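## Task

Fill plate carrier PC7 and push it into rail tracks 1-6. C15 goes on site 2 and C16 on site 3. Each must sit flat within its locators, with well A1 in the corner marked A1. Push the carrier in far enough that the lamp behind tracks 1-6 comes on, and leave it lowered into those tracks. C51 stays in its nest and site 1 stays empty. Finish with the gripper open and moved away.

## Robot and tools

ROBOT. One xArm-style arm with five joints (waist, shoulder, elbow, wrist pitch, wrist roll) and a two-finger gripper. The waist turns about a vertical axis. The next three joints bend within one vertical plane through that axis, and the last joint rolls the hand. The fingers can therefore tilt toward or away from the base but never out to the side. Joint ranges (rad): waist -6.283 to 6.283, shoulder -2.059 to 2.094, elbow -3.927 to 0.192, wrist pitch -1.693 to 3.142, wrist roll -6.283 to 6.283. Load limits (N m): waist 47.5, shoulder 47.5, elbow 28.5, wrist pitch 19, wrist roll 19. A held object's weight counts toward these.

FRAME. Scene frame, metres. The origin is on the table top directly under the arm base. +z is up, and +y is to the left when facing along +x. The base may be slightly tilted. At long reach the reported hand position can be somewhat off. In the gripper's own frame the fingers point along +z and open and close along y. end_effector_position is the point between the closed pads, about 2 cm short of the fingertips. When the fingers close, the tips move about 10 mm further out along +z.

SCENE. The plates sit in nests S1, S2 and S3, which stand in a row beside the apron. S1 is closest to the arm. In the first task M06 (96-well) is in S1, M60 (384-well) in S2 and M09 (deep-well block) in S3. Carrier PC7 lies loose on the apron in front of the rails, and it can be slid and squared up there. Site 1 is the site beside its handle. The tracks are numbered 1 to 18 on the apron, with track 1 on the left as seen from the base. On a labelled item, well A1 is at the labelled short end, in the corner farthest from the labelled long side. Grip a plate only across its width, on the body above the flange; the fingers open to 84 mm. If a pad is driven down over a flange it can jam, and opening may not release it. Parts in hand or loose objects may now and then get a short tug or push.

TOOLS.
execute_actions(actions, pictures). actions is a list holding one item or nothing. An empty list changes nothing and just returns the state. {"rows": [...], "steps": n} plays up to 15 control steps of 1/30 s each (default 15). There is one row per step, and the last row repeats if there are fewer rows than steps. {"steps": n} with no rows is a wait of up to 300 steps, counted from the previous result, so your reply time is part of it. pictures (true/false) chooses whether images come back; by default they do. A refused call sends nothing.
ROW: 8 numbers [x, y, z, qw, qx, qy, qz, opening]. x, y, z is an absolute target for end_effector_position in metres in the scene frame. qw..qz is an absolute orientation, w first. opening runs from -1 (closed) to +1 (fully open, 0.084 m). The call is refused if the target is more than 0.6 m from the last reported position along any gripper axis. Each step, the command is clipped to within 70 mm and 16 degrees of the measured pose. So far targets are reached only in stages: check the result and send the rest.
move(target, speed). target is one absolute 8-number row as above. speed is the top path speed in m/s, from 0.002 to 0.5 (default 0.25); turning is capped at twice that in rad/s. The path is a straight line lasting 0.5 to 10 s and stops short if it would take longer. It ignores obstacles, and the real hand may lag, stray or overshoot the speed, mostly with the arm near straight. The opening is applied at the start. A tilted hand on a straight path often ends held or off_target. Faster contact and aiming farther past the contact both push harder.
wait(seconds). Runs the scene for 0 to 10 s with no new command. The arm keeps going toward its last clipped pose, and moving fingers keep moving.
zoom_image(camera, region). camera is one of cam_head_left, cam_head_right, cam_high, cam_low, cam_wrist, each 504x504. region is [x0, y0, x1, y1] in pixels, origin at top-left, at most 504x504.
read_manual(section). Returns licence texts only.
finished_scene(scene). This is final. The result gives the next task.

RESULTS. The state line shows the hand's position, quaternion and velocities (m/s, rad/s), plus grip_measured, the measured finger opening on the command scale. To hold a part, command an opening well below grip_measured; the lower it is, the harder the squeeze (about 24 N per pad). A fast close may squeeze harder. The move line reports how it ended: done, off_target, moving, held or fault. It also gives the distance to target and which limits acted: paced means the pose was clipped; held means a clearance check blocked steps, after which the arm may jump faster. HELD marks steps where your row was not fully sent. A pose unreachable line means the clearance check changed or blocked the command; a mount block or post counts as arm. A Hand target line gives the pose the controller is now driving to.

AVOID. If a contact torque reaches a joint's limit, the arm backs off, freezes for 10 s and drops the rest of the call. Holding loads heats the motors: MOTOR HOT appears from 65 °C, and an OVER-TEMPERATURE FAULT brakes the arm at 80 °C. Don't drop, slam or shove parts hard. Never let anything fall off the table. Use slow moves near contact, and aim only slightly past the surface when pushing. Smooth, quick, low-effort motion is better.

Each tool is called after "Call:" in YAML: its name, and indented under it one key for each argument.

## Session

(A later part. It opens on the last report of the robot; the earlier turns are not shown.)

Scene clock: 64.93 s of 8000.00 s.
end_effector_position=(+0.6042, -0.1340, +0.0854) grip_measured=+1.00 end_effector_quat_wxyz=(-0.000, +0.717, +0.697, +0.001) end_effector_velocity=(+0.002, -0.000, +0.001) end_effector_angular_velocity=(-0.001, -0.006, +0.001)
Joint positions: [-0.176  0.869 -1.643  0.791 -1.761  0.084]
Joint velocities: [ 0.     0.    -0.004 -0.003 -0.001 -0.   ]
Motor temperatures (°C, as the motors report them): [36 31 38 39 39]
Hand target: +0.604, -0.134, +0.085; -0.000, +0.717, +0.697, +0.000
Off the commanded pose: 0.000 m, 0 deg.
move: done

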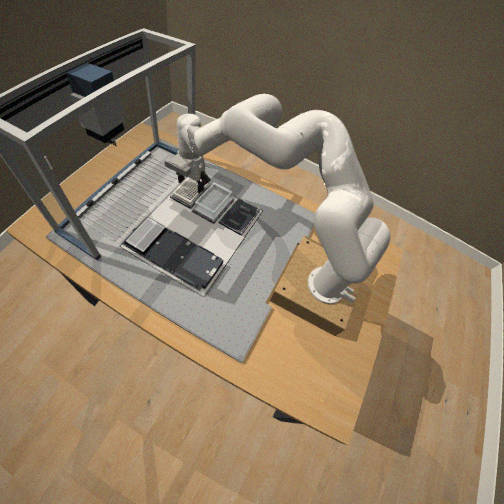

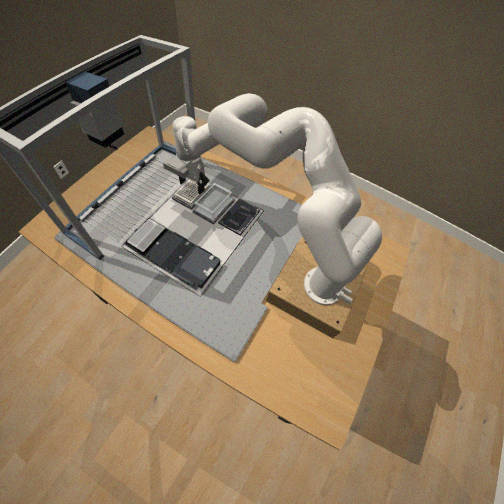

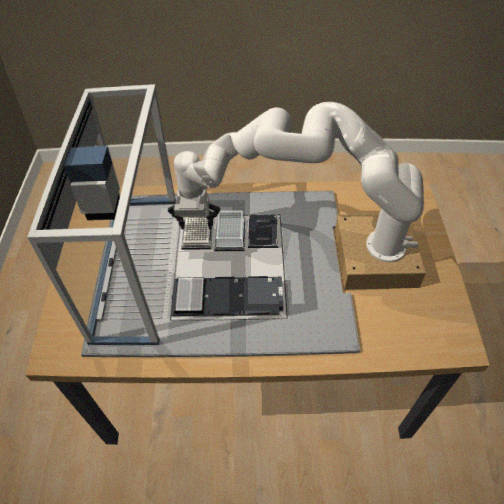

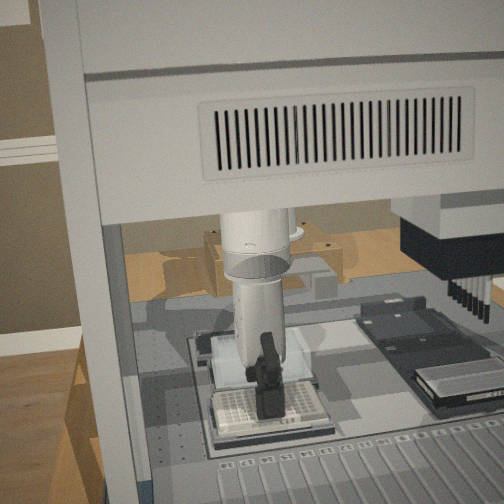

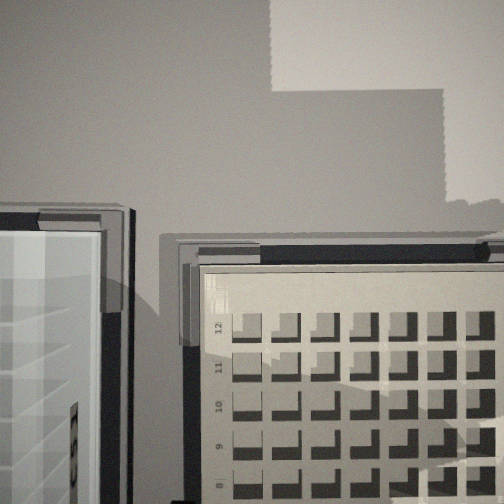

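Call:
move:
  target: [0.603,-0.134,0.081,0,0.7145,0.6996,0,1]
  speed: 0.012

Call:
move:
  target: [0.603,-0.134,0.072,0,0.7145,0.6996,0,1]
  speed: 0.012

Call:
execute_actions:
  actions:
    - {"rows":[[0.603,-0.134,0.072,0,0.7145,0.6996,0,0.25]]}
  pictures: false

Call:
move:
  target: [0.603,-0.134,0.135,0,0.7145,0.6996,0,0.25]
  speed: 0.06

Call:
move:
  target: [0.5075,0.129,0.12,0,0.7105,0.7037,0,0.25]
  speed: 0.18

Call:
move:
  target: [0.5075,0.129,0.078,0,0.7105,0.7037,0,0.25]
  speed: 0.04

Scene clock: 72.83 s of 8000.00 s.
end_effector_position=(+0.6030, -0.1340, +0.0810) grip_measured=+1.00 end_effector_quat_wxyz=(-0.000, +0.715, +0.700, +0.000) end_effector_velocity=(+0.000, -0.000, -0.000) end_effector_angular_velocity=(-0.000, -0.001, +0.002)
Joint positions: [-0.176  0.874 -1.639  0.782 -1.768  0.084]
Joint velocities: [-0.     0.     0.001 -0.003 -0.002  0.   ]
Motor temperatures (°C, as the motors report them): [36 31 38 39 39]
Hand target: +0.603, -0.134, +0.081; -0.000, +0.715, +0.700, +0.000
Off the commanded pose: 0.000 m, 0 deg.
After step 90, 4.20 s passed at rest.
move: done

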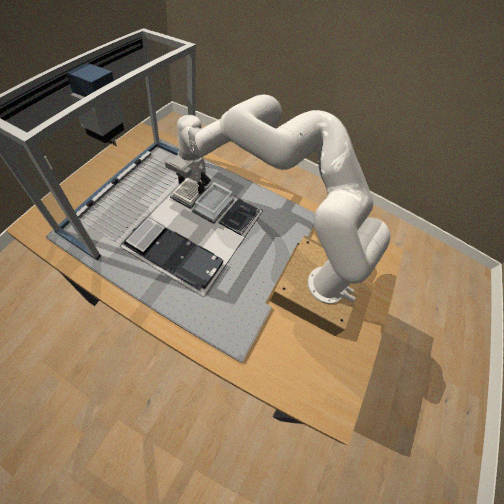

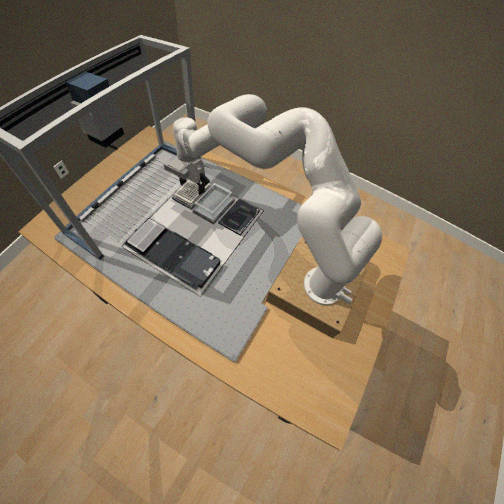

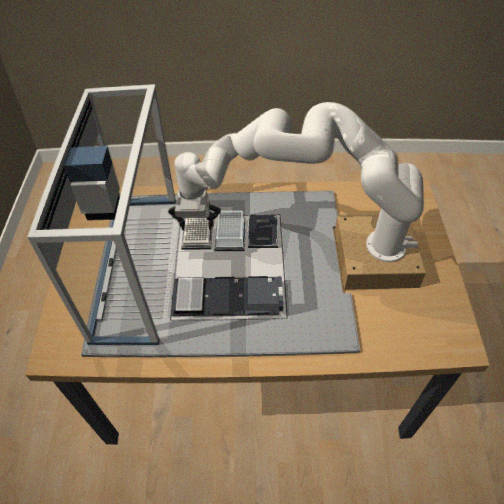

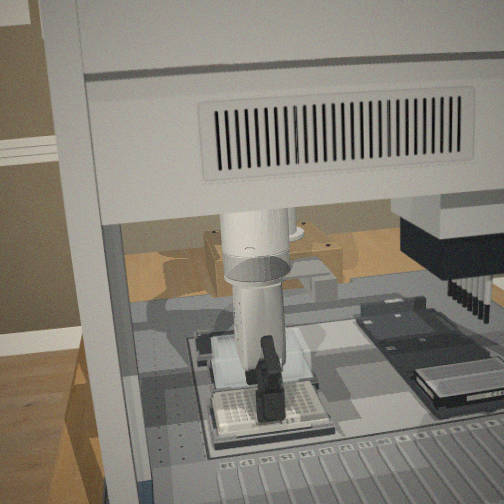

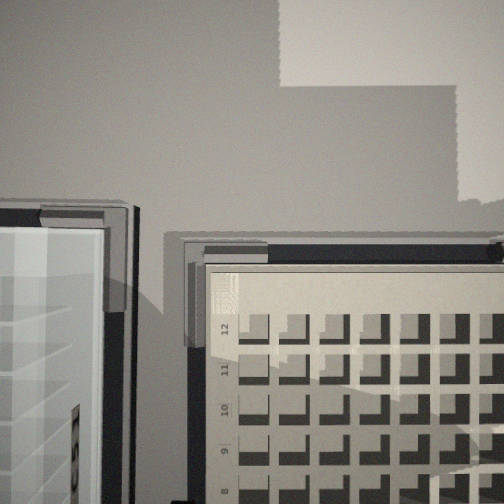

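Scene clock: 73.80 s of 8000.00 s.
end_effector_position=(+0.6029, -0.1340, +0.0720) grip_measured=+1.00 end_effector_quat_wxyz=(-0.000, +0.715, +0.700, +0.000) end_effector_velocity=(+0.002, -0.000, +0.000) end_effector_angular_velocity=(-0.001, -0.005, +0.000)
Joint positions: [-0.176  0.893 -1.643  0.767 -1.768  0.084]
Joint velocities: [ 0.     0.002 -0.003 -0.004 -0.     0.   ]
Motor temperatures (°C, as the motors report them): [36 31 38 39 39]
Hand target: +0.603, -0.134, +0.072; -0.000, +0.715, +0.700, +0.000
Off the commanded pose: 0.000 m, 0 deg.
move: done

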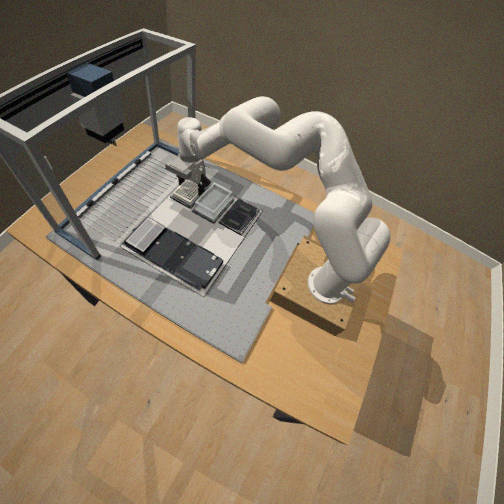

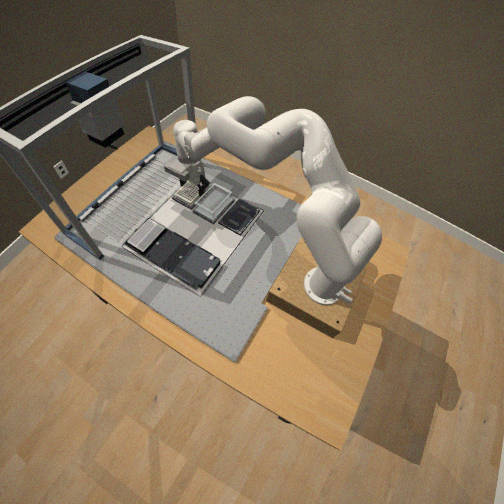

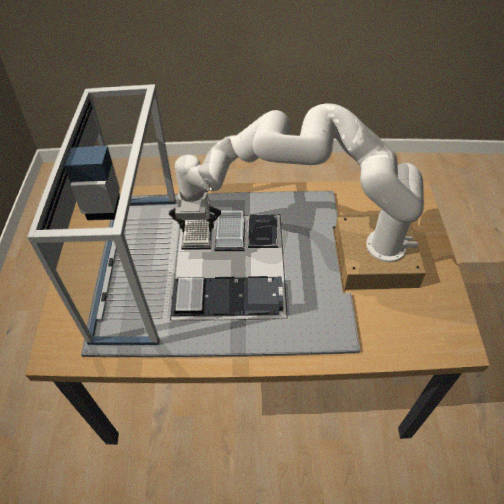

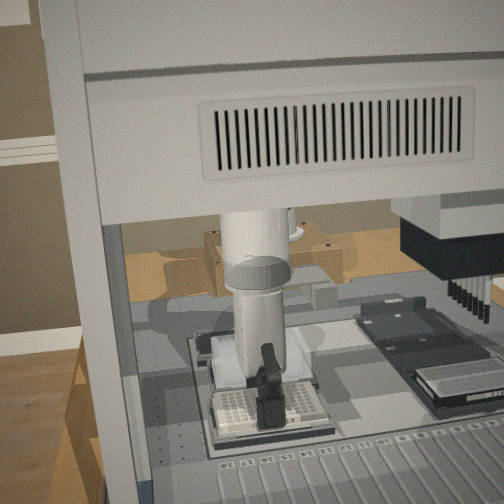

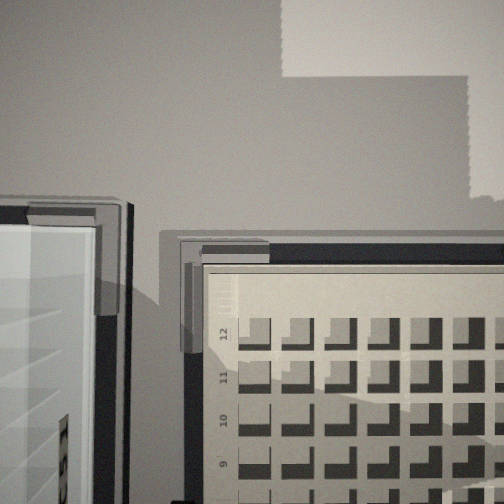

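Scene clock: 74.30 s of 8000.00 s.
end_effector_position=(+0.6032, -0.1340, +0.0722) grip_measured=+0.93 end_effector_quat_wxyz=(-0.000, +0.715, +0.700, +0.001) end_effector_velocity=(-0.000, +0.000, -0.000) end_effector_angular_velocity=(+0.000, +0.000, +0.000)
Joint positions: [-0.176  0.893 -1.643  0.767 -1.768  0.081]
Joint velocities: [ 0.     0.     0.001 -0.    -0.     0.   ]
Motor temperatures (°C, as the motors report them): [36 31 38 39 39]
Hand target: +0.603, -0.134, +0.072; -0.000, +0.715, +0.700, +0.000
Off the commanded pose: 0.000 m, 0 deg.
Steps of this call (steps 1 to 15: all 15 steps of this action). Readings (end_effector_position):
1: (+0.6030, -0.1340, +0.0721)
2: (+0.6034, -0.1341, +0.0725)
4: (+0.6032, -0.1340, +0.0723)
8: (+0.6032, -0.1340, +0.0722)
15: the state above

Scene clock: 75.93 s of 8000.00 s.
end_effector_position=(+0.6028, -0.1340, +0.1345) grip_measured=+0.93 end_effector_quat_wxyz=(-0.001, +0.715, +0.700, +0.000) end_effector_velocity=(-0.001, +0.000, -0.001) end_effector_angular_velocity=(+0.001, +0.004, -0.001)
Joint positions: [-0.176  0.771 -1.629  0.876 -1.768  0.081]
Joint velocities: [-0.     0.     0.002  0.002  0.001  0.   ]
Motor temperatures (°C, as the motors report them): [36 31 39 39 39]
Hand target: +0.603, -0.134, +0.135; -0.000, +0.715, +0.700, +0.000
Off the commanded pose: 0.000 m, 0 deg.
move: done

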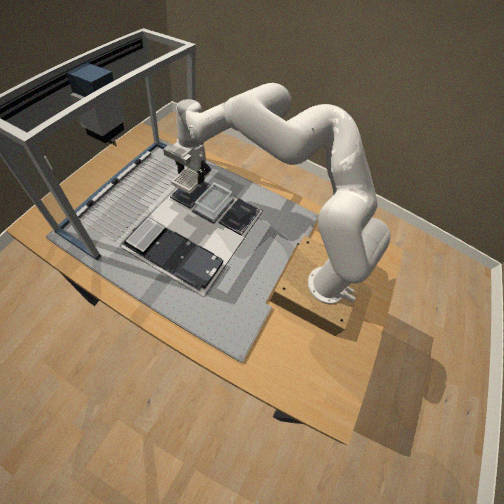

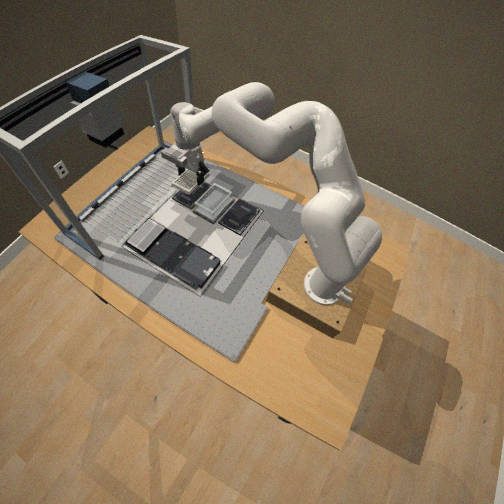

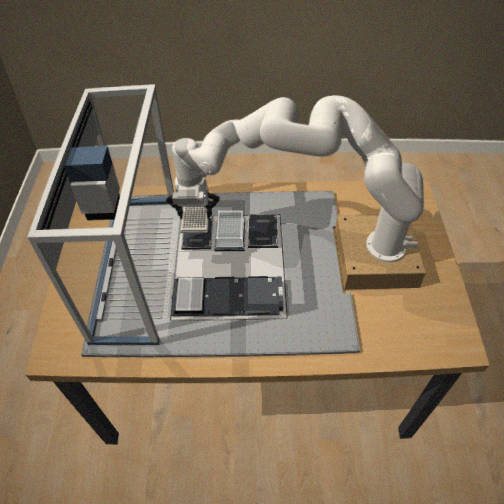

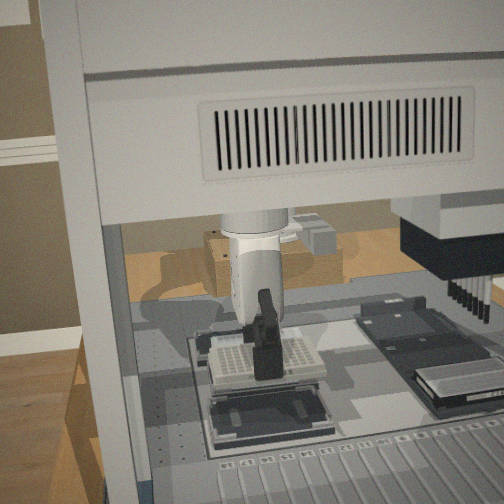

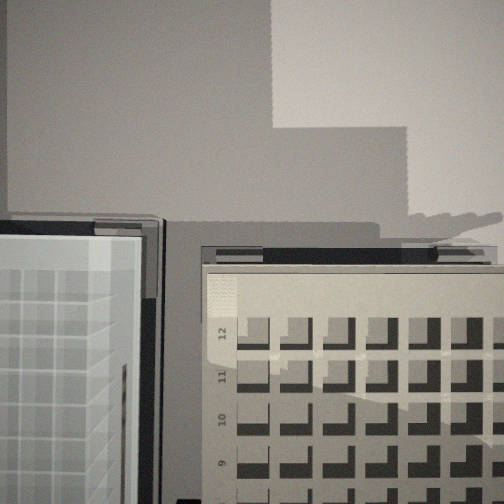

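Scene clock: 77.93 s of 8000.00 s.
end_effector_position=(+0.5081, +0.1284, +0.1201) grip_measured=+0.93 end_effector_quat_wxyz=(+0.003, +0.711, +0.703, -0.002) end_effector_velocity=(-0.001, +0.002, -0.000) end_effector_angular_velocity=(-0.000, -0.000, +0.001)
Joint positions: [ 0.29   0.52  -1.15   0.646 -1.313  0.081]
Joint velocities: [ 0.004 -0.     0.002 -0.002  0.003 -0.   ]
Motor temperatures (°C, as the motors report them): [36 31 39 39 39]
Hand target: +0.508, +0.129, +0.120; +0.003, +0.711, +0.704, -0.002
Off the commanded pose: 0.001 m, 0 deg.
move: done

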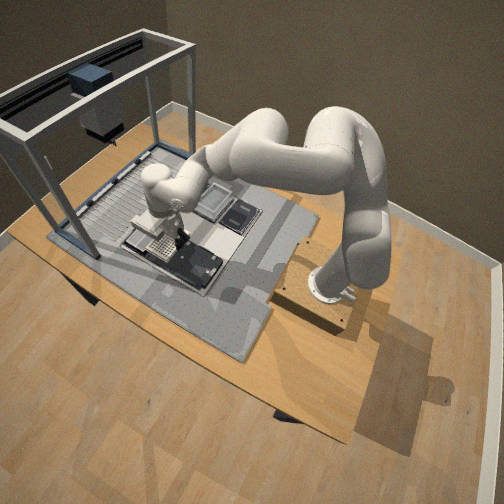

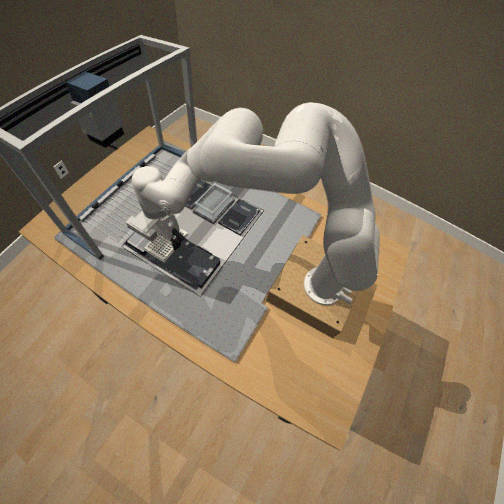

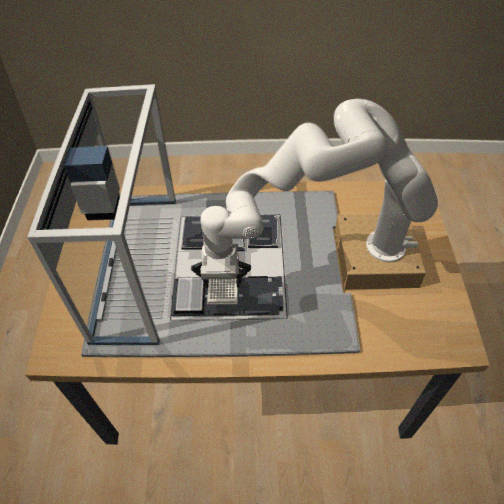

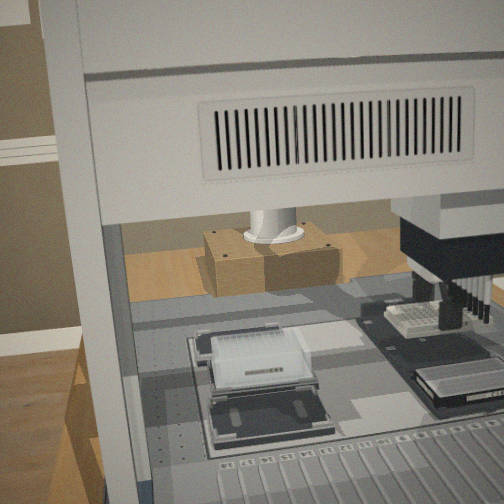

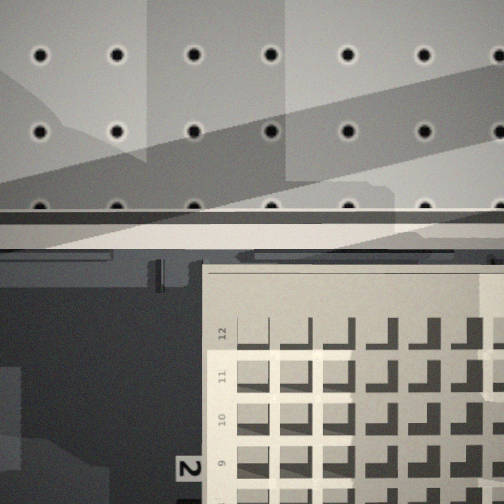

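Scene clock: 79.33 s of 8000.00 s.
end_effector_position=(+0.5076, +0.1290, +0.0782) grip_measured=+0.93 end_effector_quat_wxyz=(+0.003, +0.710, +0.704, -0.002) end_effector_velocity=(+0.001, +0.000, +0.000) end_effector_angular_velocity=(+0.001, -0.003, +0.000)
Joint positions: [ 0.292  0.617 -1.158  0.556 -1.312  0.081]
Joint velocities: [ 0.     0.001 -0.001 -0.003 -0.     0.   ]
Motor temperatures (°C, as the motors report them): [36 31 39 39 39]
Hand target: +0.507, +0.129, +0.078; +0.003, +0.710, +0.704, -0.002
Off the commanded pose: 0.000 m, 0 deg.
move: done

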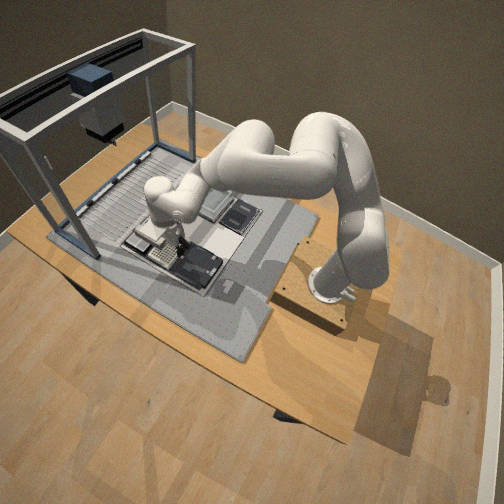

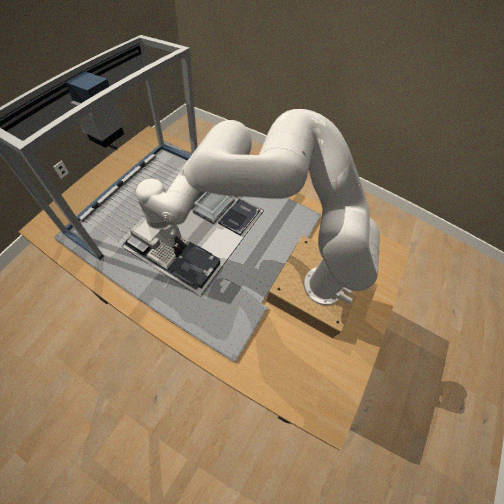

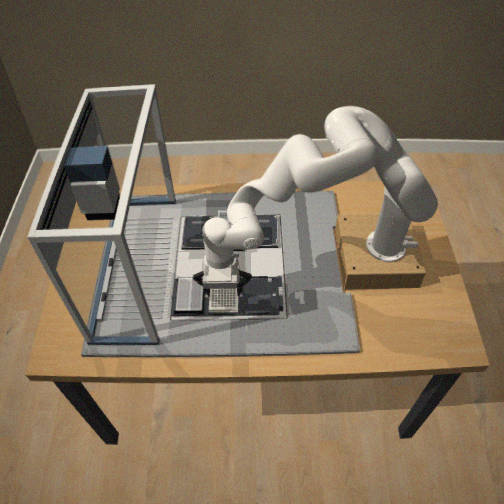

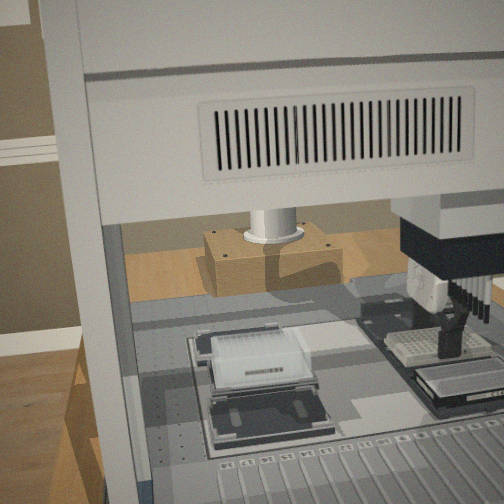

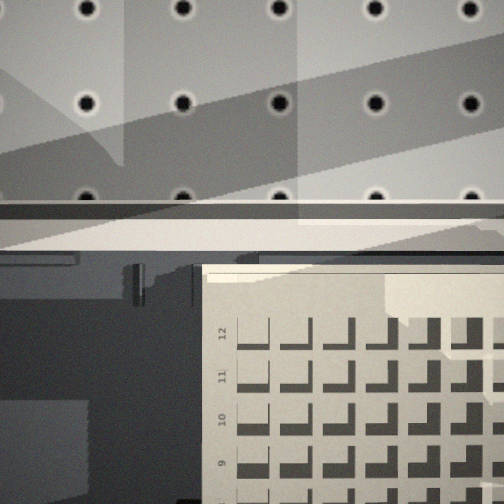

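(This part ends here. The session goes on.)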